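# Two robots fold a bike's kickstand and leave it racked

## Task

The bike's back wheel is already in the floor rack's slot near the stop, and the kickstand is still down. Leave the bike parked with one wheel in the slot near its closed end and the kickstand fully folded up. At the finish the bike must be motionless and touch nothing except the rack: no wall, furniture or loose item. The rack is loose on the floor. Any number of robots may be used. Release the bike and back away at the end. A robot that falls or is left leaning means failure. The result must hold without a robot supporting anything.

## Robot and tools

Robots: r1 and r2, two identical Hello Robot Stretch 3 units. Each has a two-wheel differential base (0.33 m long, 0.34 m wide, small passive omni wheel at the rear), a lift on a vertical mast, and one telescoping arm that sticks out to the robot's RIGHT and ends in a wrist and gripper. The base cannot slide sideways, so to move the gripper forward or back you drive the base. A spin on the spot pivots around the midpoint of the drive wheels, 0.05 m behind the front edge. With the arm pulled in and the wrist folded, the spin sweeps a radius of 0.28 m; an unfolded, level wrist reaches past that.

Frames: the base frame sits on the floor between the drive wheels, x forward, y left, z up. Each robot reports in its own frames; only images, lidar_m, wrist_depth_mm and head_depth_mm reveal where the robots are relative to each other. The odometry frame is the base frame at the start of the scene. hand_pose is in the base frame, located where the closed fingertips meet; with wrist joints at zero its x points up, y back along the arm toward the mast, z toward the robot's rear.

execute_actions: arguments are "actions" (a list holding one action, or empty to just read state and images) and optional "cameras" (names from r1_head_camera, r1_nav_camera, r1_wrist_camera, r2_head_camera, r2_nav_camera, r2_wrist_camera, or "all"; omitted/null means all, [] means none). The action is an object keyed "r1" and/or "r2"; each robot gets its own entry, and motions within it start together.
- "base": exactly one of {"translate_m": d}, a relative straight drive in metres from the current spot, forward positive, -1 to 1; or {"rotate_rad": d}, a relative spin in radians, left/counter-clockwise positive, -3.2 to 3.2.
- "joints": absolute targets by name: lift_m 0 to 1.1 (arm height); arm_m 0 to 0.52 (extension); wrist_yaw_rad -1.345 to 4.42 (0 along the arm, positive toward the front, 3.0 folded over the base); wrist_pitch_rad -1.57 to 0.451 (0 level, negative tips down); wrist_roll_rad -2.911 to 2.911; gripper_m -0.089 to 0.179 (bigger is wider; real fingertip gap is 0.007 to 0.025 less, zero below 0.007); head_pan_rad -3.953 to 1.73 (0 forward, positive left, -1.57 along the arm); head_tilt_rad -1.53 to 0.419 (negative down).
- "contact_limits": {"arm_m": effort percent 1 to 100}; the arm halts with contact_stop near that effort and holds no harder than it until the next action.
Any unknown key or out-of-range number rejects the whole call. Omitted joints or bases may keep driving to old targets. One action runs at most 15 s. The base goes fast (0.30 m/s, 1.9 rad/s) only with lift_m under 0.30, arm_m under 0.03 and wrist_yaw_rad over 2.54; otherwise 0.10 m/s and 0.63 rad/s.

wait: {"seconds": 0 to 10}; commands nothing and returns state and images. zoom_image: {"camera", "region": [x0,y0,x1,y1]} in pixels of that camera's latest full image, max 504x504. finished_scene: {"scene": current scene number}; ends it permanently and reports success.

Results: base_status and joint_status tell how each motion ended. "done" for the base means the wheels turned the commanded amount, slip included. "off_target" means it stopped short and may still push. After contact_stop, time_out or torque_fault the old target is dropped; arm and lift go slack after contact_stop until commanded again (a slack lift may sink under load). on_its_own covers uncommanded joints; "held at" is the held target, not the position. motor_effort is percent of maximum, positive toward larger values, peak in brackets; readings are biased and noisy. Positive wheel effort pushes forward. lidar_m: 12 distances in metres, 30-degree sectors starting straight ahead and going counter-clockwise (4th left, 7th back, 10th right), plane 0.17 m above floor, 0.15 to 12 m, "-" for nothing; misses glass and thin legs, its own robot's parts can hide sectors 5, 6, 9, 10. wrist_depth_mm (45 to 1000) and head_depth_mm (280 to 4000, sideways image) are 7x7 grids of median depths. base_odometry counts wheel turns; heading -3.142 to 3.142, left positive; turned_by_wheels and turned_by_imu give turning since the last result; base_tilt in degrees, forward/right positive, with a fixed offset of up to about 4 degrees. Camera calibration lines give K and T_world_to_cam relative to the carrying robot's base frame.

Gripper: close below the object's width to grasp; open at least 0.02 above the touching value to release. Neither the reading nor "done" confirms a hold. To re-squeeze send a different value.

Cautions: robots pressing on each other fails the run; once bases touch, even millimetres more is a hard press, and no state line reports it. Two robots may travel up to 2.5 cm apart per metre on the same command, which matters when sharing a load. Folding or unfolding the wrist is safe only with lift_m 0.32 to 0.95, wrist_pitch_rad -0.4 and roll near 0; folded, lift can drop to 0.25. With wrist_yaw_rad below -0.4 keep pitch at -0.5 or lower. Arm pushes on rigid things with the gripper higher than about 0.45 m can tip the robot, more so after a previous contact_stop or with a raised contact limit. Driving while gripping or pushing something fixed, or snagging furniture, can tip it; undo in small steps, pull the gripper off, lower lift to about 0.2 if still leaning. Wrist servos shut off for 10 s after long hard pushing. Avoid drops, slams, hard impacts, knocking the bike or rack over, and loose objects being nudged. Thinking time lets the scene run while the last command holds.

Each tool is called by a JSON object that holds its "name" and its "arguments", one argument or row to a line.

## Session

{"name": "execute_actions", "arguments": {
  "actions": []
}}

Scene clock: 0.00 s.
r1.base_odometry: x=+0.000 y=+0.000 heading=+0.000 (m, m, rad; r1's odometry frame)
r1.turned_by_wheels: +0.000 (rad since the last result)
r1.turned_by_imu: +0.000 (rad since the last result)
r1.base_tilt: forward=-1.7 right=+2.2 (deg)
r1.lidar_m: 4.10 2.43 2.92 1.16 0.87 0.84 0.88 1.24 2.10 2.20 3.06 3.87
r1.head_depth_mm: 1866 2771 3642 3599 3645 3044 2104 / 1871 2790 - - - 3107 2110 / 1855 2794 - - - 3048 2089 / 1869 2823 - - - 3077 2070 / 1882 2837 - - - 3049 2087 / 1896 2827 - - - 3049 2075 / 1901 2895 - - - 3039 2065
r1.base_status: not commanded
r1.joint_positions: lift_m=+0.450 arm_m=-0.001 wrist_yaw_rad=+2.850 wrist_pitch_rad=-0.524 wrist_roll_rad=+0.018 gripper_m=+0.037 head_pan_rad=+0.007 head_tilt_rad=+0.016
r1.joint_status: not commanded
r1.motor_effort: left_wheel=-1 right_wheel=+0 lift_m=+22 arm_m=+0 wrist_yaw_rad=-1 wrist_pitch_rad=+7 wrist_roll_rad=+0 gripper_m=+0 head_pan_rad=+0 head_tilt_rad=+1 (%)
r1.hand_pose: x=+0.0391 y=+0.0572 z=+0.4397 quat_wxyz=(+0.282, +0.708, +0.080, +0.643) (m; r1's base frame)
r1.wrist_depth_mm: - - - - - - - / - - - - - - - / - - - - - - - / 810 935 912 895 882 881 866 / 761 - 759 744 761 737 729 / 663 642 - 648 - 642 638 / 577 581 - 577 559 564 553
r2.base_odometry: x=+0.000 y=+0.000 heading=+0.000 (m, m, rad; r2's odometry frame)
r2.turned_by_wheels: +0.000 (rad since the last result)
r2.turned_by_imu: +0.000 (rad since the last result)
r2.base_tilt: forward=+2.9 right=-0.6 (deg)
r2.lidar_m: 0.83 0.91 1.19 1.18 1.30 2.04 3.89 4.28 2.74 2.02 1.02 0.83
r2.head_depth_mm: 737 746 754 760 764 768 777 / 749 760 764 768 776 783 790 / 762 770 779 785 788 799 804 / 776 787 792 798 804 814 820 / 795 798 804 812 819 828 832 / 802 812 818 823 839 840 850 / 819 831 830 842 849 859 871
r2.base_status: not commanded
r2.joint_positions: lift_m=+0.485 arm_m=+0.001 wrist_yaw_rad=+2.805 wrist_pitch_rad=-0.442 wrist_roll_rad=+0.010 gripper_m=+0.037 head_pan_rad=-0.015 head_tilt_rad=+0.004
r2.joint_status: not commanded
r2.motor_effort: left_wheel=+0 right_wheel=-1 lift_m=+23 arm_m=-1 wrist_yaw_rad=+0 wrist_pitch_rad=+5 wrist_roll_rad=+0 gripper_m=+0 head_pan_rad=+0 head_tilt_rad=+3 (%)
r2.hand_pose: x=+0.0518 y=+0.0626 z=+0.4922 quat_wxyz=(+0.269, +0.709, +0.036, +0.651) (m; r2's base frame)
r2.wrist_depth_mm: - - - - - - 849 / - - - - - - 889 / - - - - - - 893 / - 994 - - - - 901 / 804 831 839 854 887 885 870 / 699 - 695 734 - 747 756 / 622 598 638 650 650 650 663
pictures: r1_head_camera (sideways: a quarter turn clockwise sets it upright), r1_nav_camera (sideways: a quarter turn counterclockwise sets it upright), r1_wrist_camera, r2_head_camera (sideways: a quarter turn clockwise sets it upright), r2_nav_camera (sideways: a quarter turn counterclockwise sets it upright), r2_wrist_camera
Images, in order (width x height): r1_head_camera 896x504, r1_nav_camera 672x504, r1_wrist_camera 644x364, r2_head_camera 896x504, r2_nav_camera 672x504, r2_wrist_camera 644x364.

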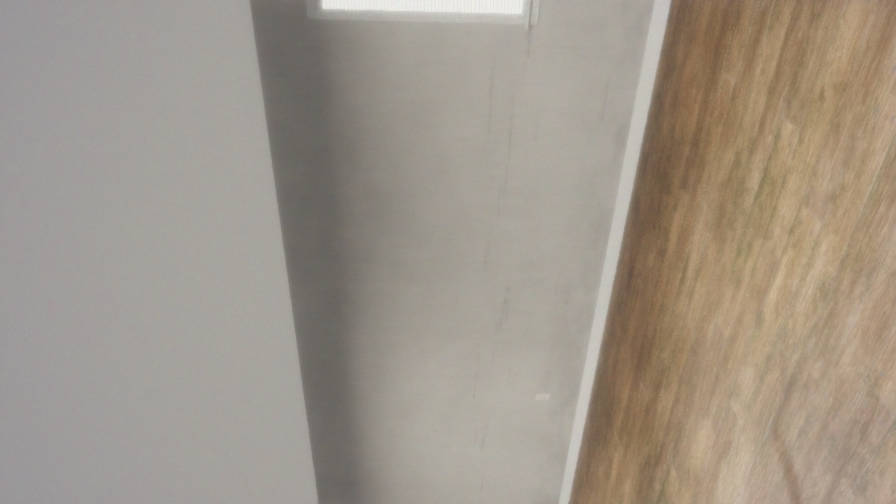

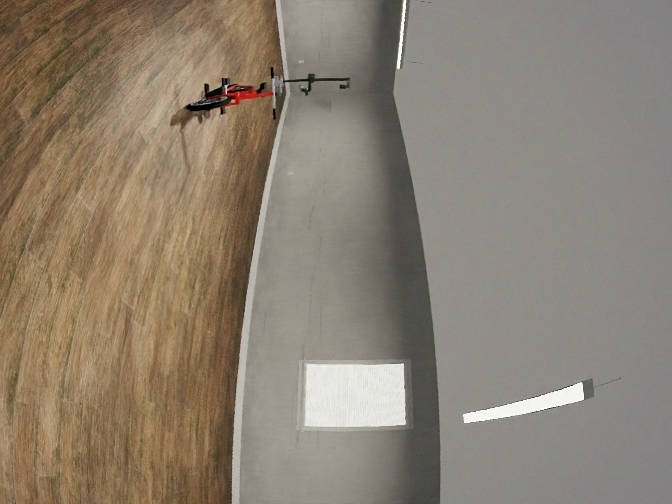

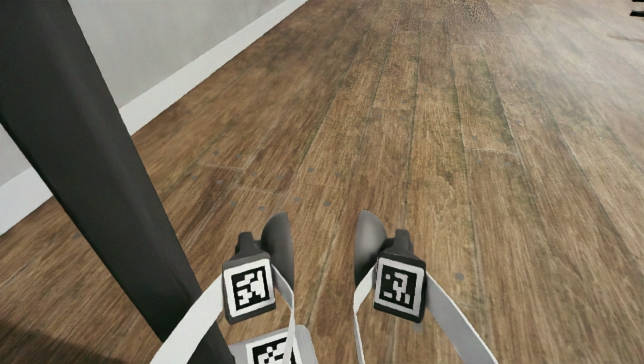

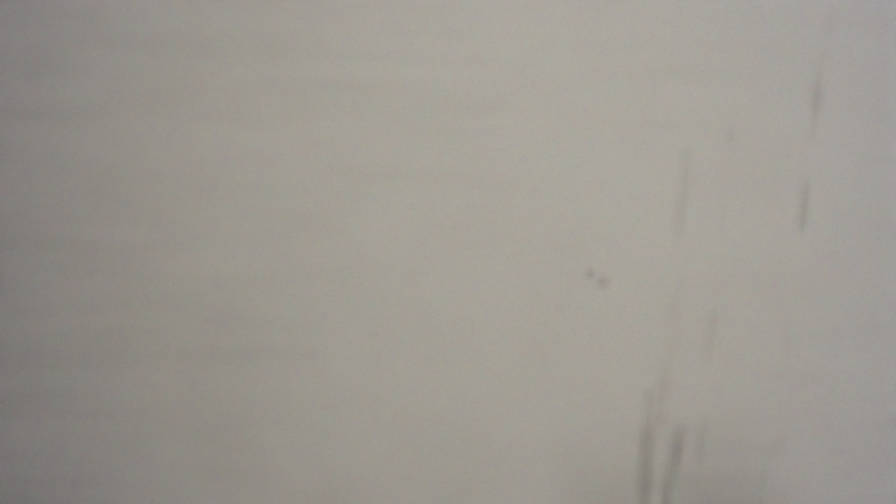

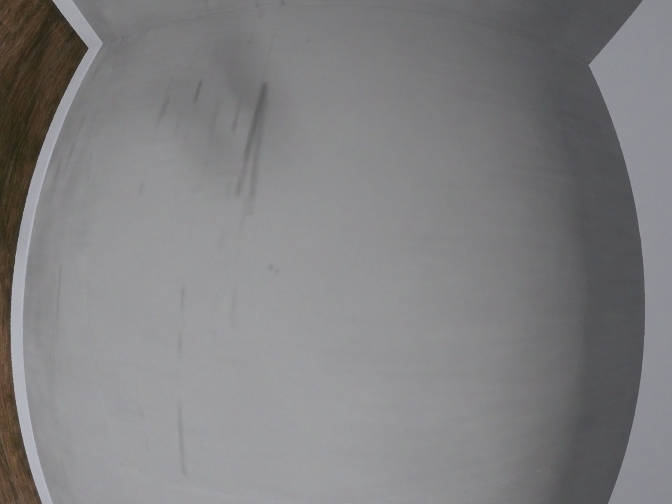

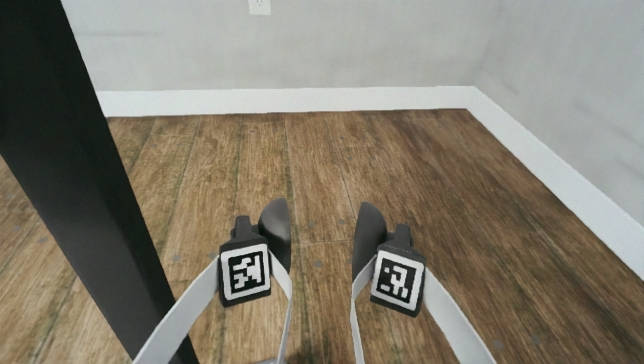

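{"name": "execute_actions", "arguments": {
  "actions": [
    {"r1":{"joints":{"head_pan_rad":0.52,"head_tilt_rad":-0.45,"lift_m":0.27}},"r2":{"joints":{"head_pan_rad":-2.6,"head_tilt_rad":-0.7,"lift_m":0.27}}}
  ],
  "cameras": ["r1_head_camera","r2_head_camera","r2_nav_camera"]
}}

Scene clock: 2.90 s.
r1.base_odometry: x=+0.000 y=+0.000 heading=+0.000 (m, m, rad; r1's odometry frame)
r1.turned_by_wheels: +0.000 (rad since the last result)
r1.turned_by_imu: -0.001 (rad since the last result)
r1.base_tilt: forward=-1.7 right=+2.3 (deg)
r1.lidar_m: 4.05 2.45 2.91 1.16 0.86 0.84 0.88 1.23 2.10 2.20 3.07 3.87
r1.head_depth_mm: - - - 2825 2008 1573 1297 / - - - 2770 1998 1564 1297 / - - - 2760 2002 1576 1284 / - - - 2620 2003 1575 1297 / - - - 2770 1986 1550 1289 / - - - 2747 2006 1562 1288 / - - - 2731 1989 1568 1290
r1.base_status: not commanded
r1.joint_positions: lift_m=+0.271 arm_m=-0.001 wrist_yaw_rad=+2.850 wrist_pitch_rad=-0.525 wrist_roll_rad=+0.018 gripper_m=+0.037 head_pan_rad=+0.513 head_tilt_rad=-0.444
r1.joint_status: all done
r1.motor_effort: left_wheel=+0(1) right_wheel=-1(0) lift_m=+13(20) arm_m=+0(0) wrist_yaw_rad=+0(1) wrist_pitch_rad=+7(7) wrist_roll_rad=+0(0) gripper_m=+0(0) head_pan_rad=+4(40) head_tilt_rad=-2(24) (%)
r1.hand_pose: x=+0.0391 y=+0.0571 z=+0.2601 quat_wxyz=(+0.282, +0.708, +0.080, +0.643) (m; r1's base frame)
r1.wrist_depth_mm: - - - - - - - / - - - 979 979 922 957 / - 770 762 760 749 738 730 / 611 637 608 620 604 598 590 / 526 - 528 516 524 507 503 / 465 - - 438 - 435 434 / - - - 398 384 387 379
r2.base_odometry: x=+0.000 y=+0.000 heading=+0.000 (m, m, rad; r2's odometry frame)
r2.turned_by_wheels: +0.000 (rad since the last result)
r2.turned_by_imu: -0.001 (rad since the last result)
r2.base_tilt: forward=+3.1 right=-0.5 (deg)
r2.lidar_m: 0.83 0.91 1.19 1.18 1.30 2.04 3.89 4.25 2.74 2.01 1.02 0.83
r2.head_depth_mm: 3772 3344 2453 1944 1597 1360 1186 / - 3374 2426 1939 1613 1365 1189 / - 3336 2451 1915 1600 1363 1192 / - 3236 2412 1944 1601 1364 1184 / - 3288 2382 1934 1590 1366 1183 / - 3291 2423 1926 1587 1355 1185 / - 2947 2390 1926 1592 1357 1184
r2.base_status: not commanded
r2.joint_positions: lift_m=+0.271 arm_m=+0.001 wrist_yaw_rad=+2.805 wrist_pitch_rad=-0.442 wrist_roll_rad=+0.010 gripper_m=+0.037 head_pan_rad=-2.593 head_tilt_rad=-0.691
r2.joint_status: all done
r2.motor_effort: left_wheel=+1(0) right_wheel=+0(0) lift_m=+8(20) arm_m=-1(1) wrist_yaw_rad=+0(0) wrist_pitch_rad=+5(5) wrist_roll_rad=+0(0) gripper_m=+0(0) head_pan_rad=-2(42) head_tilt_rad=-6(52) (%)
r2.hand_pose: x=+0.0518 y=+0.0626 z=+0.2782 quat_wxyz=(+0.269, +0.709, +0.036, +0.651) (m; r2's base frame)
r2.wrist_depth_mm: - - - - - - 847 / - - - - - - 866 / - 797 801 819 832 860 822 / - 647 657 665 670 665 695 / 523 526 564 547 568 559 579 / 472 - - 465 - 491 492 / - - - 413 418 425 428
pictures: r1_head_camera (sideways: a quarter turn clockwise sets it upright), r2_head_camera (sideways: a quarter turn clockwise sets it upright), r2_nav_camera (sideways: a quarter turn counterclockwise sets it upright)
camera_calibration (this result's frames):
r1_head_camera: T_world_to_cam=[[-0.380443, -0.239778, -0.893179, 1.18081], [-0.497842, 0.86702, -0.0207038, 0.0311593], [0.779369, 0.436786, -0.449224, 0.54256], [0, 0, 0, 1]] pos_world=[0.0418889, 0.0191345, 1.29905]
r2_head_camera: T_world_to_cam=[[0.570459, 0.36048, -0.737991, 0.975946], [0.527911, -0.849273, -0.00676757, 0.00509898], [-0.629195, -0.385733, -0.674777, 0.83906], [0, 0, 0, 1]] pos_world=[-0.0314972, -0.0238261, 1.28645]
r2_nav_camera: T_world_to_cam=[[-0.5042, -0.368998, 0.780784, -0.973776], [-0.563887, 0.825444, 0.025968, 0.024888], [-0.654075, -0.427181, -0.624261, 0.767747], [0, 0, 0, 1]] pos_world=[0.0252205, -0.0518985, 1.23894]
Images, in order (width x height): r1_head_camera 896x504, r2_head_camera 896x504, r2_nav_camera 672x504.

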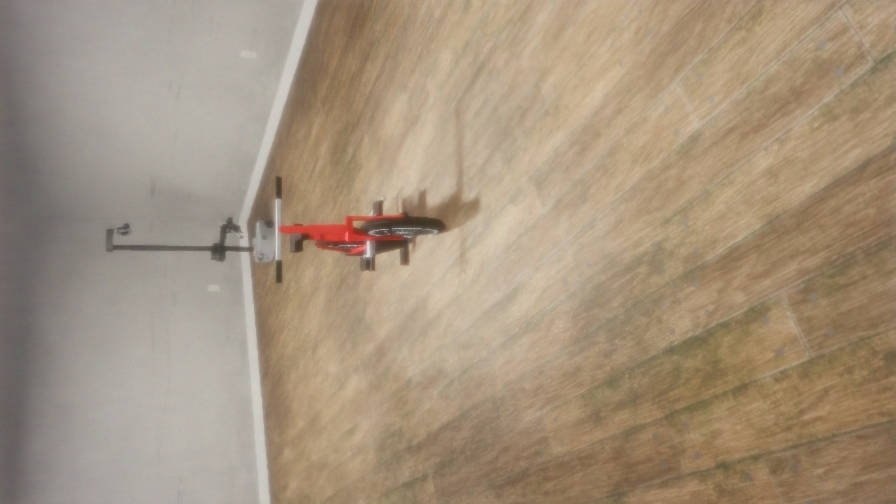

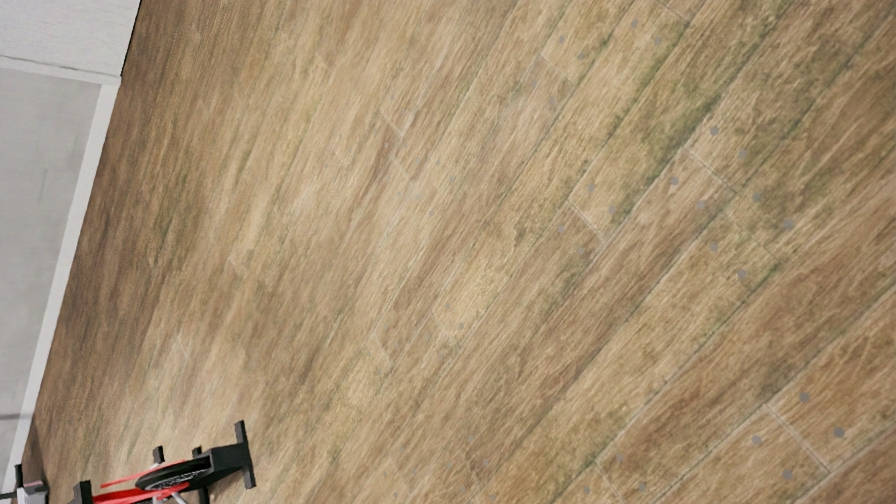

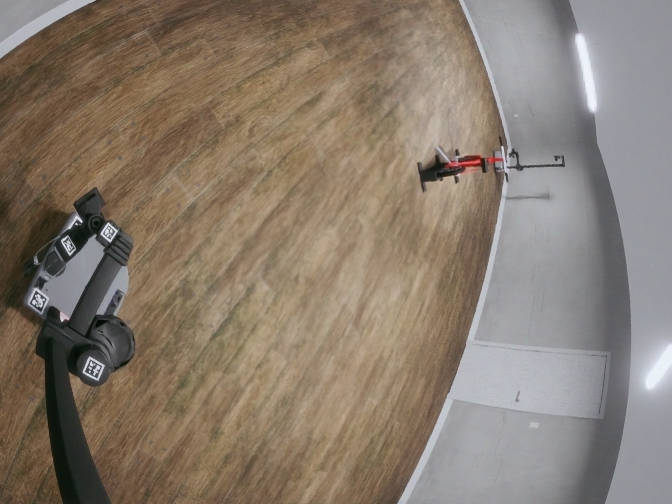

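{"name": "execute_actions", "arguments": {
  "actions": [
    {"r2":{"base":{"rotate_rad":-2.05},"joints":{"head_pan_rad":-0.4,"head_tilt_rad":-0.7}}}
  ],
  "cameras": []
}}

{"name": "execute_actions", "arguments": {
  "actions": [
    {"r2":{"base":{"translate_m":1}}}
  ],
  "cameras": []
}}

{"name": "execute_actions", "arguments": {
  "actions": [
    {"r2":{"base":{"translate_m":1}}}
  ],
  "cameras": ["r2_head_camera","r2_nav_camera"]
}}

Scene clock: 5.50 s.
r1.base_odometry: x=+0.000 y=+0.000 heading=+0.000 (m, m, rad; r1's odometry frame)
r1.turned_by_wheels: +0.000 (rad since the last result)
r1.turned_by_imu: -0.001 (rad since the last result)
r1.base_tilt: forward=-1.6 right=+2.3 (deg)
r1.lidar_m: 4.06 2.44 2.92 1.16 0.86 0.84 0.88 1.23 2.10 2.20 3.07 3.89
r1.head_depth_mm: - - - 2757 1998 1578 1287 / - - - 2796 2010 1578 1300 / - - - 2797 2005 1569 1298 / - - - 2616 1999 1552 1301 / - - - 2784 2010 1570 1293 / - - - 2722 1990 1569 1289 / - - - 2776 1980 1557 1285
r1.base_status: not commanded
r1.joint_positions: lift_m=+0.271 arm_m=-0.001 wrist_yaw_rad=+2.850 wrist_pitch_rad=-0.525 wrist_roll_rad=+0.018 gripper_m=+0.037 head_pan_rad=+0.513 head_tilt_rad=-0.444
r1.joint_status: not commanded
r1.motor_effort: left_wheel=-1(0) right_wheel=+0(1) lift_m=+14(13) arm_m=+0(0) wrist_yaw_rad=-1(0) wrist_pitch_rad=+7(7) wrist_roll_rad=+0(0) gripper_m=+0(0) head_pan_rad=+4(4) head_tilt_rad=-3(2) (%)
r1.hand_pose: x=+0.0391 y=+0.0571 z=+0.2601 quat_wxyz=(+0.282, +0.708, +0.080, +0.643) (m; r1's base frame)
r1.wrist_depth_mm: - - - - - - - / - - 1000 999 972 958 945 / - 775 765 749 739 744 730 / 608 631 614 606 608 601 595 / 523 - 532 516 517 508 501 / 466 - - 441 - 437 432 / - - - 395 385 383 383
r2.base_odometry: x=+0.000 y=+0.000 heading=-2.050 (m, m, rad; r2's odometry frame)
r2.turned_by_wheels: -2.050 (rad since the last result)
r2.turned_by_imu: -2.035 (rad since the last result)
r2.base_tilt: forward=+3.1 right=-0.4 (deg)
r2.lidar_m: 2.74 1.84 0.99 0.83 0.83 0.93 1.18 1.18 1.33 2.17 3.90 4.37
r2.head_depth_mm: - 3326 2450 1971 1603 1370 1193 / - 3334 2460 1920 1609 1360 1191 / - 3239 2438 1942 1606 1363 1188 / - 3275 2418 1929 1597 1359 1182 / - 3295 2439 1914 1602 1369 1185 / - 3019 2444 1910 1586 1357 1180 / - 3274 2432 1930 1578 1366 1182
r2.base_status: done
r2.joint_positions: lift_m=+0.271 arm_m=+0.001 wrist_yaw_rad=+2.805 wrist_pitch_rad=-0.442 wrist_roll_rad=+0.010 gripper_m=+0.037 head_pan_rad=-0.407 head_tilt_rad=-0.692
r2.joint_status: all done
r2.motor_effort: left_wheel=+3(11) right_wheel=-4(8) lift_m=+8(8) arm_m=-1(1) wrist_yaw_rad=+0(0) wrist_pitch_rad=+5(5) wrist_roll_rad=+0(0) gripper_m=+0(0) head_pan_rad=+6(43) head_tilt_rad=-5(5) (%)
r2.hand_pose: x=+0.0518 y=+0.0626 z=+0.2782 quat_wxyz=(+0.269, +0.709, +0.036, +0.651) (m; r2's base frame)
r2.wrist_depth_mm: - 748 885 - - - - / - 823 939 - - - - / - 771 805 818 837 848 881 / - 638 648 653 668 689 694 / 515 540 546 549 572 568 579 / 465 - - 466 - 481 498 / - - - 417 411 425 426
pictures: none
No camera images: the call's "cameras" was empty. Leave "cameras" out to get every camera's image.

Scene clock: 10.53 s.
r1.base_odometry: x=+0.000 y=+0.000 heading=+0.000 (m, m, rad; r1's odometry frame)
r1.turned_by_wheels: +0.000 (rad since the last result)
r1.turned_by_imu: -0.001 (rad since the last result)
r1.base_tilt: forward=-1.7 right=+2.3 (deg)
r1.lidar_m: 4.06 2.44 2.91 1.16 0.87 0.84 0.88 1.23 2.10 2.19 3.07 3.87
r1.head_depth_mm: - - - 2787 2013 1577 1300 / - - - 2770 2009 1571 1298 / - - - 2748 2014 1564 1295 / - - - 2670 2008 1571 1291 / - - - 2746 2008 1564 1288 / - - - 2807 1989 1572 1288 / - - - 2693 2011 1566 1285
r1.base_status: not commanded
r1.joint_positions: lift_m=+0.271 arm_m=-0.001 wrist_yaw_rad=+2.850 wrist_pitch_rad=-0.525 wrist_roll_rad=+0.018 gripper_m=+0.037 head_pan_rad=+0.513 head_tilt_rad=-0.444
r1.joint_status: not commanded
r1.motor_effort: left_wheel=+0(0) right_wheel=+0(0) lift_m=+13(13) arm_m=+1(0) wrist_yaw_rad=-1(1) wrist_pitch_rad=+7(7) wrist_roll_rad=+0(0) gripper_m=+0(0) head_pan_rad=+4(4) head_tilt_rad=-2(2) (%)
r1.hand_pose: x=+0.0391 y=+0.0571 z=+0.2601 quat_wxyz=(+0.282, +0.708, +0.080, +0.643) (m; r1's base frame)
r1.wrist_depth_mm: - - - - - - - / - - 994 979 991 958 937 / - 770 770 760 748 737 724 / 609 621 608 614 602 598 602 / 524 - 538 517 525 505 501 / 463 - - 440 - 434 434 / - - - 399 387 384 380
r2.base_odometry: x=-0.461 y=-0.888 heading=-2.050 (m, m, rad; r2's odometry frame)
r2.turned_by_wheels: +0.000 (rad since the last result)
r2.turned_by_imu: +0.003 (rad since the last result)
r2.base_tilt: forward=+3.1 right=-0.6 (deg)
r2.lidar_m: 2.09 2.50 1.36 1.14 1.13 1.28 2.11 2.13 2.40 3.60 3.59 1.78
r2.head_depth_mm: 3893 3394 2466 1946 1629 1371 1195 / - 3279 2441 1943 1598 1368 1186 / - 3263 2473 1915 1599 1363 1181 / - 3282 2338 1934 1595 1356 1184 / - 2496 2268 1920 1584 1355 1183 / - 3236 2401 1927 1583 1355 1185 / - 3184 2410 1907 1586 1357 1174
r2.base_status: done
r2.joint_positions: lift_m=+0.271 arm_m=+0.001 wrist_yaw_rad=+2.805 wrist_pitch_rad=-0.442 wrist_roll_rad=+0.010 gripper_m=+0.037 head_pan_rad=-0.407 head_tilt_rad=-0.692
r2.joint_status: not commanded
r2.motor_effort: left_wheel=+2(11) right_wheel=-3(6) lift_m=+8(8) arm_m=-1(2) wrist_yaw_rad=+0(0) wrist_pitch_rad=+5(5) wrist_roll_rad=+0(0) gripper_m=+0(0) head_pan_rad=+4(3) head_tilt_rad=-5(5) (%)
r2.hand_pose: x=+0.0518 y=+0.0626 z=+0.2782 quat_wxyz=(+0.269, +0.709, +0.036, +0.651) (m; r2's base frame)
r2.wrist_depth_mm: - - - - - - - / - - - - - - - / - 775 796 815 848 854 879 / - 639 640 661 656 673 707 / 514 543 546 548 579 566 582 / 469 - - 475 - 487 487 / - - - 417 418 424 434
pictures: none
No camera images: the call's "cameras" was empty. Leave "cameras" out to get every camera's image.

Scene clock: 15.57 s.
r1.base_odometry: x=+0.000 y=+0.000 heading=+0.000 (m, m, rad; r1's odometry frame)
r1.turned_by_wheels: +0.000 (rad since the last result)
r1.turned_by_imu: -0.001 (rad since the last result)
r1.base_tilt: forward=-1.6 right=+2.3 (deg)
r1.lidar_m: 4.06 2.44 2.92 1.16 0.87 0.84 0.88 1.23 2.10 2.20 3.06 3.87
r1.head_depth_mm: - - - 2791 2025 1588 1301 / - - - 2760 2003 1585 1289 / - - - 2777 2002 1564 1286 / - - - 2647 2022 1572 1290 / - - - 2783 2006 1576 1289 / - - - 2740 2019 1560 1292 / - - - 2753 1979 1564 1295
r1.base_status: not commanded
r1.joint_positions: lift_m=+0.271 arm_m=-0.001 wrist_yaw_rad=+2.850 wrist_pitch_rad=-0.525 wrist_roll_rad=+0.018 gripper_m=+0.037 head_pan_rad=+0.513 head_tilt_rad=-0.444
r1.joint_status: not commanded
r1.motor_effort: left_wheel=+0(0) right_wheel=+0(0) lift_m=+13(13) arm_m=+0(0) wrist_yaw_rad=-1(0) wrist_pitch_rad=+7(7) wrist_roll_rad=+0(0) gripper_m=+0(0) head_pan_rad=+4(4) head_tilt_rad=-2(3) (%)
r1.hand_pose: x=+0.0391 y=+0.0571 z=+0.2601 quat_wxyz=(+0.282, +0.708, +0.080, +0.643) (m; r1's base frame)
r1.wrist_depth_mm: - - - - - - - / - - 976 - 965 951 944 / - 776 767 757 743 738 725 / 607 635 619 613 610 602 595 / 522 - 536 518 517 502 504 / 463 - - 441 - 434 432 / - - - 395 387 384 381
r2.base_odometry: x=-0.922 y=-1.775 heading=-2.050 (m, m, rad; r2's odometry frame)
r2.turned_by_wheels: +0.000 (rad since the last result)
r2.turned_by_imu: +0.003 (rad since the last result)
r2.base_tilt: forward=+3.0 right=-0.4 (deg)
r2.lidar_m: 5.60 3.13 1.72 1.44 1.44 1.62 2.69 3.05 3.44 3.28 3.26 0.91
r2.head_depth_mm: 3448 3356 2441 1947 1615 1365 1186 / 3822 3178 2438 1870 1403 1359 1185 / - 3328 1587 1636 1563 1370 1194 / - 3271 2086 1874 1604 1364 1179 / - 3225 2414 1910 1589 1348 1192 / - 3252 2408 1912 1588 1357 1183 / - 3252 2398 1905 1585 1350 1186
r2.base_status: done
r2.joint_positions: lift_m=+0.271 arm_m=+0.001 wrist_yaw_rad=+2.805 wrist_pitch_rad=-0.442 wrist_roll_rad=+0.010 gripper_m=+0.037 head_pan_rad=-0.407 head_tilt_rad=-0.692
r2.joint_status: not commanded
r2.motor_effort: left_wheel=+2(10) right_wheel=-3(6) lift_m=+8(8) arm_m=-1(1) wrist_yaw_rad=+0(0) wrist_pitch_rad=+5(5) wrist_roll_rad=+0(0) gripper_m=+0(0) head_pan_rad=+5(2) head_tilt_rad=-5(4) (%)
r2.hand_pose: x=+0.0518 y=+0.0626 z=+0.2782 quat_wxyz=(+0.269, +0.709, +0.036, +0.651) (m; r2's base frame)
r2.wrist_depth_mm: - - - - - - - / - - - - - - - / - 789 814 821 845 861 907 / - 645 648 662 672 685 704 / 513 540 558 551 576 573 566 / 468 - - 470 - 488 491 / - - - 415 419 423 428
pictures: r2_head_camera (sideways: a quarter turn clockwise sets it upright), r2_nav_camera (sideways: a quarter turn counterclockwise sets it upright)
camera_calibration (this result's frames):
r2_head_camera: T_world_to_cam=[[-0.624402, 0.258207, -0.737192, 0.982194], [0.388937, 0.92124, -0.00675887, 0.00593538], [0.677385, -0.290941, -0.67565, 0.832224], [0, 0, 0, 1]] pos_world=[0.0472383, -0.0169484, 1.2864]
r2_nav_camera: T_world_to_cam=[[0.593167, -0.199198, 0.780047, -0.979509], [-0.348695, -0.936878, 0.0259083, 0.0236532], [0.725648, -0.287366, -0.625185, 0.760531], [0, 0, 0, 1]] pos_world=[0.0373825, 0.0455945, 1.23892]
Images, in order (width x height): r2_head_camera 896x504, r2_nav_camera 672x504.

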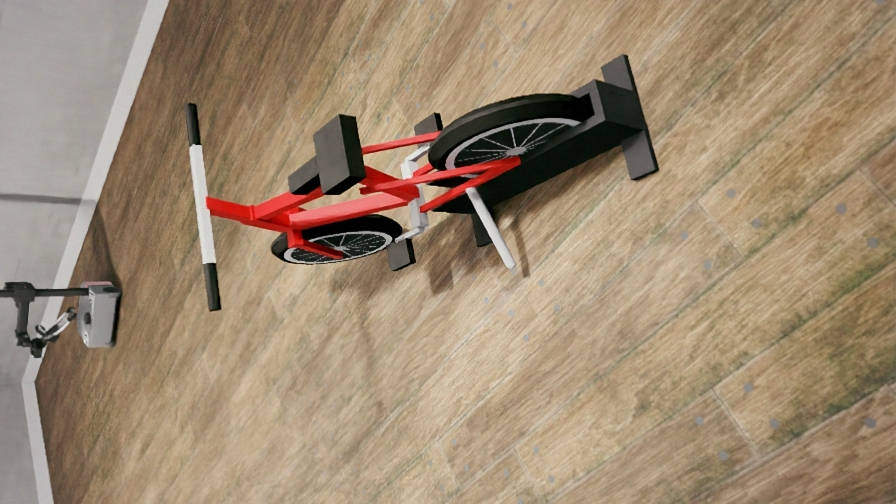

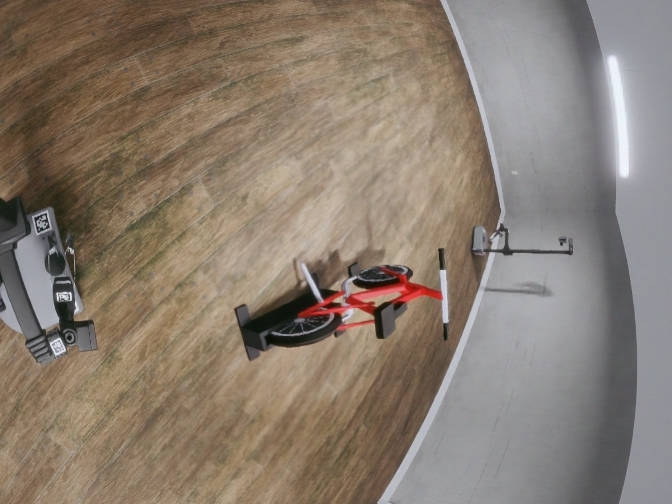

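{"name": "execute_actions", "arguments": {
  "actions": [
    {"r2":{"base":{"rotate_rad":0.12},"joints":{"head_pan_rad":-1.5,"head_tilt_rad":-1.0}}}
  ],
  "cameras": []
}}

{"name": "execute_actions", "arguments": {
  "actions": [
    {"r2":{"base":{"translate_m":1}}}
  ],
  "cameras": []
}}

{"name": "execute_actions", "arguments": {
  "actions": [
    {"r2":{"base":{"rotate_rad":-0.23},"joints":{"lift_m":0.34}}}
  ],
  "cameras": []
}}

{"name": "execute_actions", "arguments": {
  "actions": [
    {"r2":{"base":{"translate_m":0.3},"joints":{"wrist_yaw_rad":0,"gripper_m":0.0}}}
  ],
  "cameras": ["r2_head_camera","r2_wrist_camera"]
}}

Scene clock: 17.07 s.
r1.base_odometry: x=+0.000 y=+0.000 heading=+0.000 (m, m, rad; r1's odometry frame)
r1.turned_by_wheels: +0.000 (rad since the last result)
r1.turned_by_imu: +0.000 (rad since the last result)
r1.base_tilt: forward=-1.6 right=+2.2 (deg)
r1.lidar_m: 4.07 2.45 2.92 1.16 0.87 0.84 0.88 1.24 2.10 2.20 3.06 3.87
r1.head_depth_mm: - - - 2819 2001 1581 1287 / - - - 2793 1993 1587 1290 / - - - 2801 2000 1569 1296 / - - - 2640 2002 1581 1292 / - - - 2739 1998 1569 1291 / - - - 2710 2005 1568 1284 / - - - 2741 1978 1562 1291
r1.base_status: not commanded
r1.joint_positions: lift_m=+0.271 arm_m=-0.001 wrist_yaw_rad=+2.850 wrist_pitch_rad=-0.525 wrist_roll_rad=+0.018 gripper_m=+0.037 head_pan_rad=+0.513 head_tilt_rad=-0.444
r1.joint_status: not commanded
r1.motor_effort: left_wheel=-1(1) right_wheel=+0(0) lift_m=+13(13) arm_m=+0(0) wrist_yaw_rad=+0(0) wrist_pitch_rad=+7(7) wrist_roll_rad=+0(0) gripper_m=+0(1) head_pan_rad=+4(4) head_tilt_rad=-2(3) (%)
r1.hand_pose: x=+0.0391 y=+0.0571 z=+0.2601 quat_wxyz=(+0.282, +0.708, +0.080, +0.643) (m; r1's base frame)
r1.wrist_depth_mm: - - - - - - - / - - 986 994 967 964 927 / - 763 772 749 751 734 728 / 608 637 618 613 603 596 591 / 526 - 534 513 523 504 504 / 464 - - 439 - 434 432 / - - - 399 386 384 381
r2.base_odometry: x=-0.922 y=-1.775 heading=-1.930 (m, m, rad; r2's odometry frame)
r2.turned_by_wheels: +0.120 (rad since the last result)
r2.turned_by_imu: +0.119 (rad since the last result)
r2.base_tilt: forward=+3.1 right=-0.5 (deg)
r2.lidar_m: 5.57 2.57 1.61 1.44 1.44 1.75 3.06 3.06 3.66 3.26 0.91 0.96
r2.head_depth_mm: 2274 1934 1694 1498 1347 1217 1119 / 2260 1941 1681 1510 1354 1220 - / 2255 1910 1686 1490 1351 1248 - / 2260 1918 1680 1489 1342 1260 - / 2240 1924 1677 1486 1341 1224 1113 / 2231 1909 1672 1488 1331 1216 1113 / 2242 1922 1673 1496 1342 1220 1114
r2.base_status: done
r2.joint_positions: lift_m=+0.271 arm_m=+0.001 wrist_yaw_rad=+2.805 wrist_pitch_rad=-0.442 wrist_roll_rad=+0.010 gripper_m=+0.037 head_pan_rad=-1.493 head_tilt_rad=-0.987
r2.joint_status: all done
r2.motor_effort: left_wheel=-2(6) right_wheel=+3(7) lift_m=+8(8) arm_m=-1(1) wrist_yaw_rad=+0(0) wrist_pitch_rad=+5(5) wrist_roll_rad=+0(0) gripper_m=+0(0) head_pan_rad=-4(43) head_tilt_rad=-8(36) (%)
r2.hand_pose: x=+0.0518 y=+0.0626 z=+0.2782 quat_wxyz=(+0.269, +0.709, +0.036, +0.651) (m; r2's base frame)
r2.wrist_depth_mm: - - - - - - - / - - - - - - - / - 782 809 838 832 876 860 / - 631 646 656 681 684 684 / 521 532 559 546 573 565 580 / 467 - - 475 - 482 491 / - - - 413 416 421 428
pictures: none
No camera images: the call's "cameras" was empty. Leave "cameras" out to get every camera's image.

Scene clock: 22.10 s.
r1.base_odometry: x=+0.000 y=+0.000 heading=+0.000 (m, m, rad; r1's odometry frame)
r1.turned_by_wheels: +0.000 (rad since the last result)
r1.turned_by_imu: -0.001 (rad since the last result)
r1.base_tilt: forward=-1.7 right=+2.2 (deg)
r1.lidar_m: 3.54 2.45 2.92 1.16 0.87 0.84 0.88 1.23 2.10 2.20 3.05 3.86
r1.head_depth_mm: - - - 2811 2018 1586 1295 / - - 3463 2769 2002 1588 1290 / - - - 2745 2000 1573 1295 / - - - 2632 1993 1567 1299 / - - - 2756 2000 1562 1294 / - - - 2750 1973 1561 1291 / - - - 2704 1992 1559 1291
r1.base_status: not commanded
r1.joint_positions: lift_m=+0.271 arm_m=-0.001 wrist_yaw_rad=+2.850 wrist_pitch_rad=-0.525 wrist_roll_rad=+0.018 gripper_m=+0.037 head_pan_rad=+0.513 head_tilt_rad=-0.444
r1.joint_status: not commanded
r1.motor_effort: left_wheel=+0(1) right_wheel=+0(1) lift_m=+14(13) arm_m=+0(0) wrist_yaw_rad=-1(0) wrist_pitch_rad=+7(7) wrist_roll_rad=+0(0) gripper_m=+0(0) head_pan_rad=+4(4) head_tilt_rad=-2(2) (%)
r1.hand_pose: x=+0.0391 y=+0.0571 z=+0.2601 quat_wxyz=(+0.282, +0.708, +0.080, +0.643) (m; r1's base frame)
r1.wrist_depth_mm: - - - - - - - / - - 990 999 975 956 944 / - 772 760 755 742 730 720 / 603 626 610 617 600 597 597 / 529 - 537 513 526 504 499 / 466 - - 443 - 434 431 / - - - 395 384 385 383
r2.base_odometry: x=-1.273 y=-2.711 heading=-1.930 (m, m, rad; r2's odometry frame)
r2.turned_by_wheels: +0.000 (rad since the last result)
r2.turned_by_imu: +0.003 (rad since the last result)
r2.base_tilt: forward=+3.0 right=-0.7 (deg)
r2.lidar_m: 4.63 2.88 1.81 1.63 1.63 1.98 3.77 4.04 0.73 0.65 0.87 3.37
r2.head_depth_mm: 2303 1921 1678 1230 1349 1216 1120 / 2245 1937 1641 1241 1358 1224 - / 2237 1919 1004 1303 1345 1243 - / 2238 1944 1130 1428 1344 1255 - / 2265 1921 1599 1440 1341 1213 1119 / 2205 1049 1304 1465 1346 1214 1117 / 2257 1919 1339 1494 1337 1220 1115
r2.base_status: done
r2.joint_positions: lift_m=+0.271 arm_m=+0.001 wrist_yaw_rad=+2.805 wrist_pitch_rad=-0.442 wrist_roll_rad=+0.010 gripper_m=+0.037 head_pan_rad=-1.493 head_tilt_rad=-0.987
r2.joint_status: not commanded
r2.motor_effort: left_wheel=-2(6) right_wheel=+3(9) lift_m=+8(8) arm_m=-1(1) wrist_yaw_rad=+0(0) wrist_pitch_rad=+5(5) wrist_roll_rad=+0(0) gripper_m=+0(0) head_pan_rad=-3(2) head_tilt_rad=-8(8) (%)
r2.hand_pose: x=+0.0518 y=+0.0626 z=+0.2782 quat_wxyz=(+0.269, +0.709, +0.036, +0.651) (m; r2's base frame)
r2.wrist_depth_mm: - - - - - - - / - - - - - - - / - 774 803 851 844 861 884 / - 640 645 666 663 675 689 / 521 530 552 552 571 568 570 / 462 - - 474 - 490 490 / - - - 413 413 429 429
pictures: none
No camera images: the call's "cameras" was empty. Leave "cameras" out to get every camera's image.

Scene clock: 23.57 s.
r1.base_odometry: x=+0.000 y=+0.000 heading=+0.000 (m, m, rad; r1's odometry frame)
r1.turned_by_wheels: +0.000 (rad since the last result)
r1.turned_by_imu: +0.000 (rad since the last result)
r1.base_tilt: forward=-1.7 right=+2.3 (deg)
r1.lidar_m: 3.50 2.45 2.92 1.16 0.87 0.84 0.88 1.23 2.09 2.20 3.07 3.88
r1.head_depth_mm: - - - 2813 1993 1579 1293 / - - 3343 2783 2014 1576 1299 / - - - 2816 2001 1572 1291 / - - - 2638 2026 1578 1293 / - - - 2740 1985 1571 1288 / - - - 2789 2010 1576 1290 / - - - 2739 2004 1566 1284
r1.base_status: not commanded
r1.joint_positions: lift_m=+0.271 arm_m=-0.001 wrist_yaw_rad=+2.850 wrist_pitch_rad=-0.525 wrist_roll_rad=+0.018 gripper_m=+0.037 head_pan_rad=+0.513 head_tilt_rad=-0.444
r1.joint_status: not commanded
r1.motor_effort: left_wheel=+0(0) right_wheel=+0(0) lift_m=+13(13) arm_m=+0(0) wrist_yaw_rad=+0(0) wrist_pitch_rad=+7(7) wrist_roll_rad=+0(0) gripper_m=+0(1) head_pan_rad=+4(4) head_tilt_rad=-2(1) (%)
r1.hand_pose: x=+0.0391 y=+0.0571 z=+0.2601 quat_wxyz=(+0.282, +0.708, +0.080, +0.643) (m; r1's base frame)
r1.wrist_depth_mm: - - - - - - - / - - - 978 969 962 936 / - 769 763 757 748 728 727 / 605 637 614 613 607 596 598 / 529 - 536 511 521 502 504 / 465 - - 442 - 437 435 / - - - 396 383 386 383
r2.base_odometry: x=-1.273 y=-2.711 heading=-2.160 (m, m, rad; r2's odometry frame)
r2.turned_by_wheels: -0.230 (rad since the last result)
r2.turned_by_imu: -0.229 (rad since the last result)
r2.base_tilt: forward=+3.2 right=-0.5 (deg)
r2.lidar_m: 4.71 4.49 2.09 1.64 1.63 1.75 2.61 4.03 0.76 0.66 0.87 1.01
r2.head_depth_mm: 2277 1936 1684 1505 1346 1226 1123 / 2262 1909 1681 1353 1339 1239 - / 2257 1930 1683 1315 1348 1244 - / 2230 1910 1201 1282 1334 1245 - / 2239 1923 1073 1400 1347 1218 1116 / 2236 1923 1257 1448 1340 1221 1119 / 2243 1933 1237 1444 1336 1221 1113
r2.base_status: done
r2.joint_positions: lift_m=+0.339 arm_m=+0.001 wrist_yaw_rad=+2.805 wrist_pitch_rad=-0.442 wrist_roll_rad=+0.010 gripper_m=+0.037 head_pan_rad=-1.493 head_tilt_rad=-0.988
r2.joint_status: all done
r2.motor_effort: left_wheel=+3(9) right_wheel=-3(9) lift_m=+35(37) arm_m=-1(2) wrist_yaw_rad=+0(0) wrist_pitch_rad=+5(5) wrist_roll_rad=+0(0) gripper_m=+0(0) head_pan_rad=-3(3) head_tilt_rad=-7(8) (%)
r2.hand_pose: x=+0.0518 y=+0.0625 z=+0.3465 quat_wxyz=(+0.269, +0.709, +0.036, +0.651) (m; r2's base frame)
r2.wrist_depth_mm: - - - - - - - / - - - - - - - / - 904 919 951 979 - - / - 755 754 790 789 818 828 / 595 630 662 646 669 663 679 / 532 - - 556 - 568 578 / 485 - - 480 496 496 503
pictures: none
No camera images: the call's "cameras" was empty. Leave "cameras" out to get every camera's image.

Scene clock: 27.80 s.
r1.base_odometry: x=+0.000 y=+0.000 heading=+0.000 (m, m, rad; r1's odometry frame)
r1.turned_by_wheels: +0.000 (rad since the last result)
r1.turned_by_imu: -0.001 (rad since the last result)
r1.base_tilt: forward=-1.7 right=+2.3 (deg)
r1.lidar_m: 3.10 2.44 2.92 1.16 0.87 0.84 0.88 1.23 2.10 2.19 3.07 3.88
r1.head_depth_mm: - - - 2803 2019 1579 1301 / - - - 2776 2021 1573 1290 / - - - 2744 2009 1563 1287 / - - - 2611 1985 1571 1287 / - - - 2748 1983 1574 1283 / - - - 2752 2003 1567 1289 / - - - 2747 1999 1565 1283
r1.base_status: not commanded
r1.joint_positions: lift_m=+0.271 arm_m=-0.001 wrist_yaw_rad=+2.850 wrist_pitch_rad=-0.525 wrist_roll_rad=+0.018 gripper_m=+0.037 head_pan_rad=+0.513 head_tilt_rad=-0.444
r1.joint_status: not commanded
r1.motor_effort: left_wheel=-1(1) right_wheel=+1(1) lift_m=+13(13) arm_m=+0(0) wrist_yaw_rad=+0(1) wrist_pitch_rad=+7(7) wrist_roll_rad=+0(0) gripper_m=+0(0) head_pan_rad=+4(4) head_tilt_rad=-2(3) (%)
r1.hand_pose: x=+0.0391 y=+0.0571 z=+0.2601 quat_wxyz=(+0.282, +0.708, +0.080, +0.643) (m; r1's base frame)
r1.wrist_depth_mm: - - - - - - - / - - - - 950 951 939 / - 771 760 742 741 735 729 / 610 631 615 605 605 594 591 / 522 - 532 514 521 501 496 / 466 - - 442 - 437 434 / - - - 396 384 385 380
r2.base_odometry: x=-1.440 y=-2.961 heading=-2.160 (m, m, rad; r2's odometry frame)
r2.turned_by_wheels: +0.000 (rad since the last result)
r2.turned_by_imu: +0.000 (rad since the last result)
r2.base_tilt: forward=+3.1 right=-0.5 (deg)
r2.lidar_m: 4.42 4.37 2.24 1.77 1.75 1.87 2.80 4.30 0.67 0.68 0.75 3.09
r2.head_depth_mm: 2233 1939 1625 1262 1346 1220 1118 / 2264 1929 1007 1279 1339 1239 - / 2236 1918 1129 1373 1364 1245 - / 2245 1914 1635 1454 1345 1218 - / 2230 1919 1093 1419 1350 1216 1115 / 2238 1905 1679 1421 1347 1215 1116 / 2228 1906 1676 1435 1333 1218 1115
r2.base_status: done
r2.joint_positions: lift_m=+0.339 arm_m=+0.001 wrist_yaw_rad=+0.002 wrist_pitch_rad=-0.442 wrist_roll_rad=+0.010 gripper_m=+0.000 head_pan_rad=-1.493 head_tilt_rad=-0.988
r2.joint_status: all done
r2.motor_effort: left_wheel=+3(8) right_wheel=-4(4) lift_m=+35(35) arm_m=-1(1) wrist_yaw_rad=-1(2) wrist_pitch_rad=+5(5) wrist_roll_rad=+0(0) gripper_m=-3(85) head_pan_rad=-3(4) head_tilt_rad=-8(7) (%)
r2.hand_pose: x=-0.0210 y=-0.3677 z=+0.3465 quat_wxyz=(+0.687, +0.155, -0.693, -0.155) (m; r2's base frame)
r2.wrist_depth_mm: 453 470 - - - 474 454 / 495 501 - 639 - 494 483 / 557 562 907 597 547 531 532 / 636 631 637 691 582 575 580 / 629 634 636 - 636 640 637 / 533 537 559 533 560 569 574 / 469 478 486 491 490 493 500
pictures: r2_head_camera (sideways: a quarter turn clockwise sets it upright), r2_wrist_camera
camera_calibration (this result's frames):
r2_head_camera: T_world_to_cam=[[-0.0764565, 0.857711, -0.508416, 0.680769], [0.996264, 0.0862462, -0.00432062, -0.000945803], [0.0401431, -0.506847, -0.861101, 1.07725], [0, 0, 0, 1]] pos_world=[0.00974734, -0.0378198, 1.27373]
r2_wrist_camera: T_world_to_cam=[[-0.999316, -0.014595, 0.0339685, -0.0413331], [-0.0359612, 0.597016, -0.801423, 0.527562], [-0.00858299, -0.802097, -0.597132, 0.0766115], [0, 0, 0, 1]] pos_world=[-0.0216755, -0.254116, 0.469952]
Images, in order (width x height): r2_head_camera 896x504, r2_wrist_camera 644x364.

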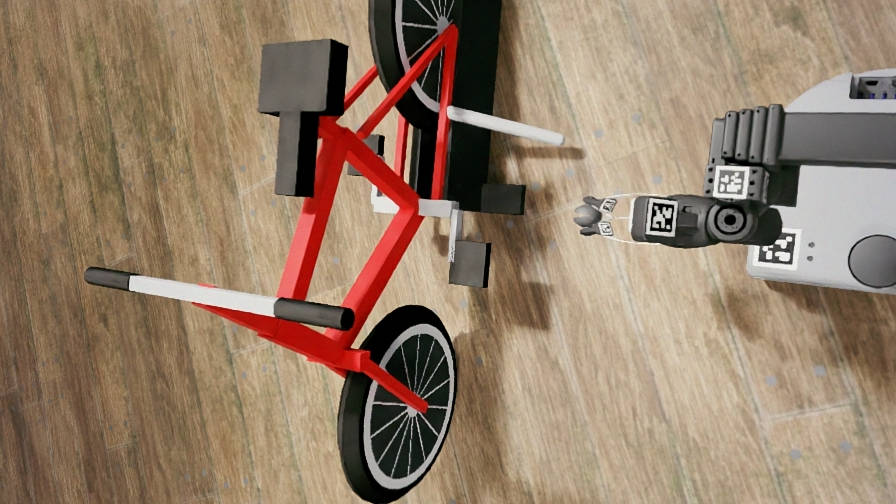

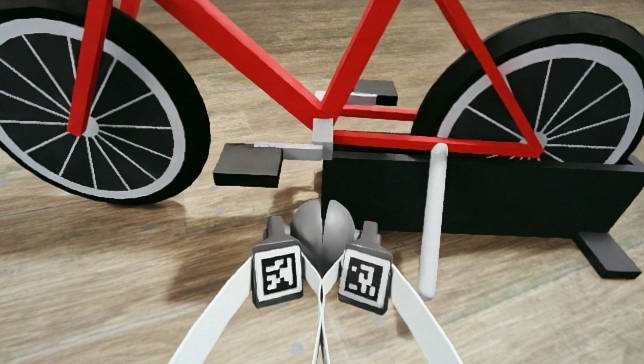

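{"name": "execute_actions", "arguments": {
  "actions": [
    {"r2":{"joints":{"lift_m":0.07,"arm_m":0.23}}}
  ],
  "cameras": []
}}

{"name": "execute_actions", "arguments": {
  "actions": [
    {"r2":{"base":{"translate_m":-0.2}}}
  ],
  "cameras": ["r2_head_camera","r2_wrist_camera"]
}}

Scene clock: 31.23 s.
r1.base_odometry: x=+0.000 y=+0.000 heading=+0.000 (m, m, rad; r1's odometry frame)
r1.turned_by_wheels: +0.000 (rad since the last result)
r1.turned_by_imu: -0.001 (rad since the last result)
r1.base_tilt: forward=-1.7 right=+2.3 (deg)
r1.lidar_m: 3.11 2.44 2.91 1.16 0.87 0.84 0.88 1.23 2.10 2.19 3.06 3.87
r1.head_depth_mm: - - - 2785 2009 1562 1293 / - - - 2763 2000 1570 1296 / - - - 2794 2009 1563 1302 / - - - 2637 2025 1558 1297 / - - - 2765 2021 1573 1289 / - - - 2779 1999 1560 1287 / - - - 2742 1990 1565 1292
r1.base_status: not commanded
r1.joint_positions: lift_m=+0.271 arm_m=-0.001 wrist_yaw_rad=+2.850 wrist_pitch_rad=-0.525 wrist_roll_rad=+0.018 gripper_m=+0.037 head_pan_rad=+0.513 head_tilt_rad=-0.444
r1.joint_status: not commanded
r1.motor_effort: left_wheel=+0(1) right_wheel=-1(0) lift_m=+13(13) arm_m=+0(0) wrist_yaw_rad=+0(0) wrist_pitch_rad=+7(7) wrist_roll_rad=+0(0) gripper_m=+0(0) head_pan_rad=+4(4) head_tilt_rad=-2(3) (%)
r1.hand_pose: x=+0.0391 y=+0.0571 z=+0.2601 quat_wxyz=(+0.282, +0.708, +0.080, +0.643) (m; r1's base frame)
r1.wrist_depth_mm: - - - - - - - / - - - 971 950 965 947 / - 775 767 763 747 739 731 / 609 637 609 615 601 602 596 / 527 - 533 513 525 507 498 / 464 - - 440 - 436 433 / - - - 399 385 386 381
r2.base_odometry: x=-1.440 y=-2.961 heading=-2.160 (m, m, rad; r2's odometry frame)
r2.turned_by_wheels: +0.000 (rad since the last result)
r2.turned_by_imu: -0.001 (rad since the last result)
r2.base_tilt: forward=+2.9 right=-0.6 (deg)
r2.lidar_m: 4.43 4.35 2.25 1.77 1.76 1.88 2.80 4.31 0.67 0.68 0.75 3.09
r2.head_depth_mm: 2271 1914 1626 1264 1351 1218 1118 / 2246 1941 1004 1283 1333 1221 - / 2265 1929 1135 1368 1368 1234 - / 2233 1920 1609 1434 1345 1218 - / 2250 1895 1094 1422 1345 1230 1117 / 2238 1907 1682 1422 1339 1223 1112 / 2221 1914 1671 1443 1334 1226 1111
r2.base_status: not commanded
r2.joint_positions: lift_m=+0.071 arm_m=+0.230 wrist_yaw_rad=+0.001 wrist_pitch_rad=-0.442 wrist_roll_rad=+0.010 gripper_m=+0.000 head_pan_rad=-1.493 head_tilt_rad=-0.988
r2.joint_status: all done
r2.motor_effort: left_wheel=+3(3) right_wheel=-3(4) lift_m=+8(31) arm_m=+3(4) wrist_yaw_rad=-1(2) wrist_pitch_rad=+5(5) wrist_roll_rad=+0(0) gripper_m=-3(3) head_pan_rad=-3(3) head_tilt_rad=-7(8) (%)
r2.hand_pose: x=-0.0212 y=-0.5959 z=+0.0782 quat_wxyz=(+0.687, +0.155, -0.693, -0.156) (m; r2's base frame)
r2.wrist_depth_mm: 262 706 754 646 215 213 216 / 439 504 512 468 235 236 234 / 360 384 394 364 259 259 258 / 308 310 317 298 285 289 288 / 259 264 265 - 266 280 285 / 224 227 232 221 236 238 243 / 197 199 202 203 207 209 212
pictures: none
No camera images: the call's "cameras" was empty. Leave "cameras" out to get every camera's image.

Scene clock: 34.37 s.
r1.base_odometry: x=+0.000 y=+0.000 heading=+0.000 (m, m, rad; r1's odometry frame)
r1.turned_by_wheels: +0.000 (rad since the last result)
r1.turned_by_imu: -0.001 (rad since the last result)
r1.base_tilt: forward=-1.7 right=+2.4 (deg)
r1.lidar_m: 3.41 2.46 2.92 1.16 0.86 0.84 0.88 1.23 2.10 2.20 3.08 3.87
r1.head_depth_mm: - - - 2781 2008 1583 1293 / - - - 2761 2006 1573 1301 / - - - 2769 1994 1572 1294 / - - - 2622 1985 1564 1298 / - - - 2755 2009 1567 1291 / - - - 2717 2010 1571 1284 / - - - 2748 1975 1555 1293
r1.base_status: not commanded
r1.joint_positions: lift_m=+0.271 arm_m=-0.001 wrist_yaw_rad=+2.850 wrist_pitch_rad=-0.525 wrist_roll_rad=+0.018 gripper_m=+0.037 head_pan_rad=+0.513 head_tilt_rad=-0.444
r1.joint_status: not commanded
r1.motor_effort: left_wheel=-1(1) right_wheel=+1(0) lift_m=+14(13) arm_m=+0(0) wrist_yaw_rad=+0(0) wrist_pitch_rad=+7(7) wrist_roll_rad=+0(0) gripper_m=+0(0) head_pan_rad=+4(4) head_tilt_rad=-2(2) (%)
r1.hand_pose: x=+0.0391 y=+0.0571 z=+0.2601 quat_wxyz=(+0.282, +0.708, +0.080, +0.643) (m; r1's base frame)
r1.wrist_depth_mm: - - - - - - - / - - 994 - 976 944 930 / - 761 764 753 729 740 720 / 605 629 613 605 606 598 593 / 521 - 530 517 525 505 496 / 462 - - 444 - 434 433 / - - - 399 386 384 380
r2.base_odometry: x=-1.329 y=-2.794 heading=-2.159 (m, m, rad; r2's odometry frame)
r2.turned_by_wheels: +0.001 (rad since the last result)
r2.turned_by_imu: +0.000 (rad since the last result)
r2.base_tilt: forward=+3.1 right=-0.5 (deg)
r2.lidar_m: 4.61 4.55 2.14 1.69 1.67 1.79 2.69 4.12 0.76 0.74 0.82 1.01
r2.head_depth_mm: 2235 1923 1683 1420 1340 1222 1125 / 2264 1913 1703 1324 1344 1220 - / 2237 1917 1214 1293 1373 1240 - / 2260 1925 1063 1367 1352 1223 - / 2236 1917 1591 1427 1345 1215 1123 / 2230 1896 1587 1443 1336 1214 1113 / 2219 1884 1133 1404 1336 1214 1116
r2.base_status: done
r2.joint_positions: lift_m=+0.071 arm_m=+0.230 wrist_yaw_rad=+0.077 wrist_pitch_rad=-0.441 wrist_roll_rad=+0.010 gripper_m=+0.000 head_pan_rad=-1.493 head_tilt_rad=-0.988
r2.joint_status: not commanded
r2.on_its_own: wrist_yaw_rad is held at +0.051, not at your +0.000, by its stall guard, which is still easing
r2.motor_effort: left_wheel=+10(12) right_wheel=-18(28) lift_m=+8(8) arm_m=+3(3) wrist_yaw_rad=-17(23) wrist_pitch_rad=+5(7) wrist_roll_rad=+0(0) gripper_m=-5(6) head_pan_rad=-3(2) head_tilt_rad=-8(8) (%)
r2.hand_pose: x=-0.0045 y=-0.5954 z=+0.0783 quat_wxyz=(+0.692, +0.181, -0.687, -0.129) (m; r2's base frame)
r2.wrist_depth_mm: 689 235 229 222 211 214 212 / 485 258 249 243 229 233 228 / 376 294 279 273 141 259 248 / 309 292 301 298 134 284 278 / 254 242 269 - 126 279 286 / 225 228 230 - 120 240 243 / 199 201 203 205 117 209 211
pictures: r2_head_camera (sideways: a quarter turn clockwise sets it upright), r2_wrist_camera
camera_calibration (this result's frames):
r2_head_camera: T_world_to_cam=[[-0.0764562, 0.857711, -0.508416, 0.680769], [0.996265, 0.0862458, -0.00432062, -0.000945804], [0.0401429, -0.506847, -0.861101, 1.07725], [0, 0, 0, 1]] pos_world=[0.00974732, -0.0378198, 1.27373]
r2_wrist_camera: T_world_to_cam=[[-0.995435, -0.0891933, 0.0339647, -0.0634086], [-0.0804098, 0.592053, -0.801877, 0.446056], [0.0514132, -0.800948, -0.596522, -0.265094], [0, 0, 0, 1]] pos_world=[-0.0136225, -0.482071, 0.201702]
Images, in order (width x height): r2_head_camera 896x504, r2_wrist_camera 644x364.

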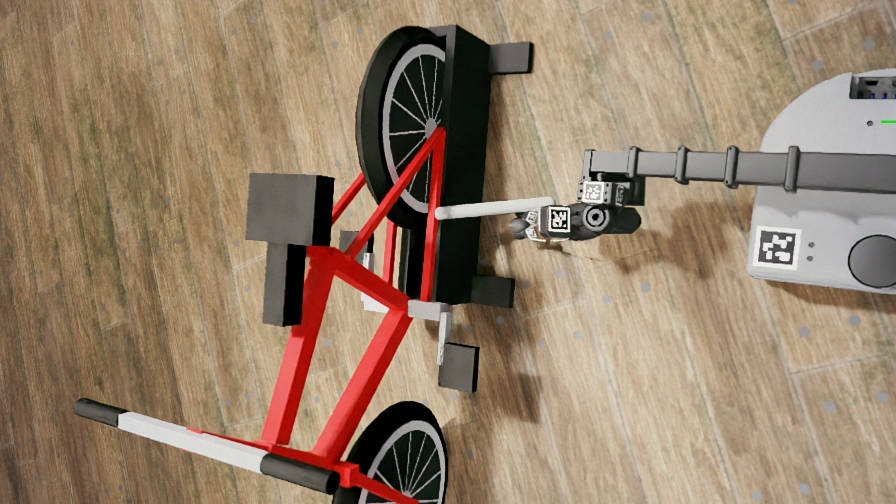

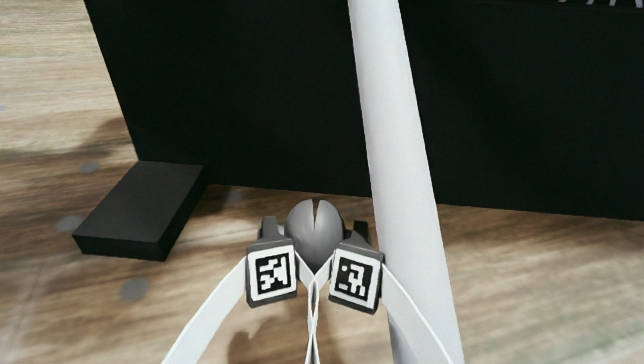

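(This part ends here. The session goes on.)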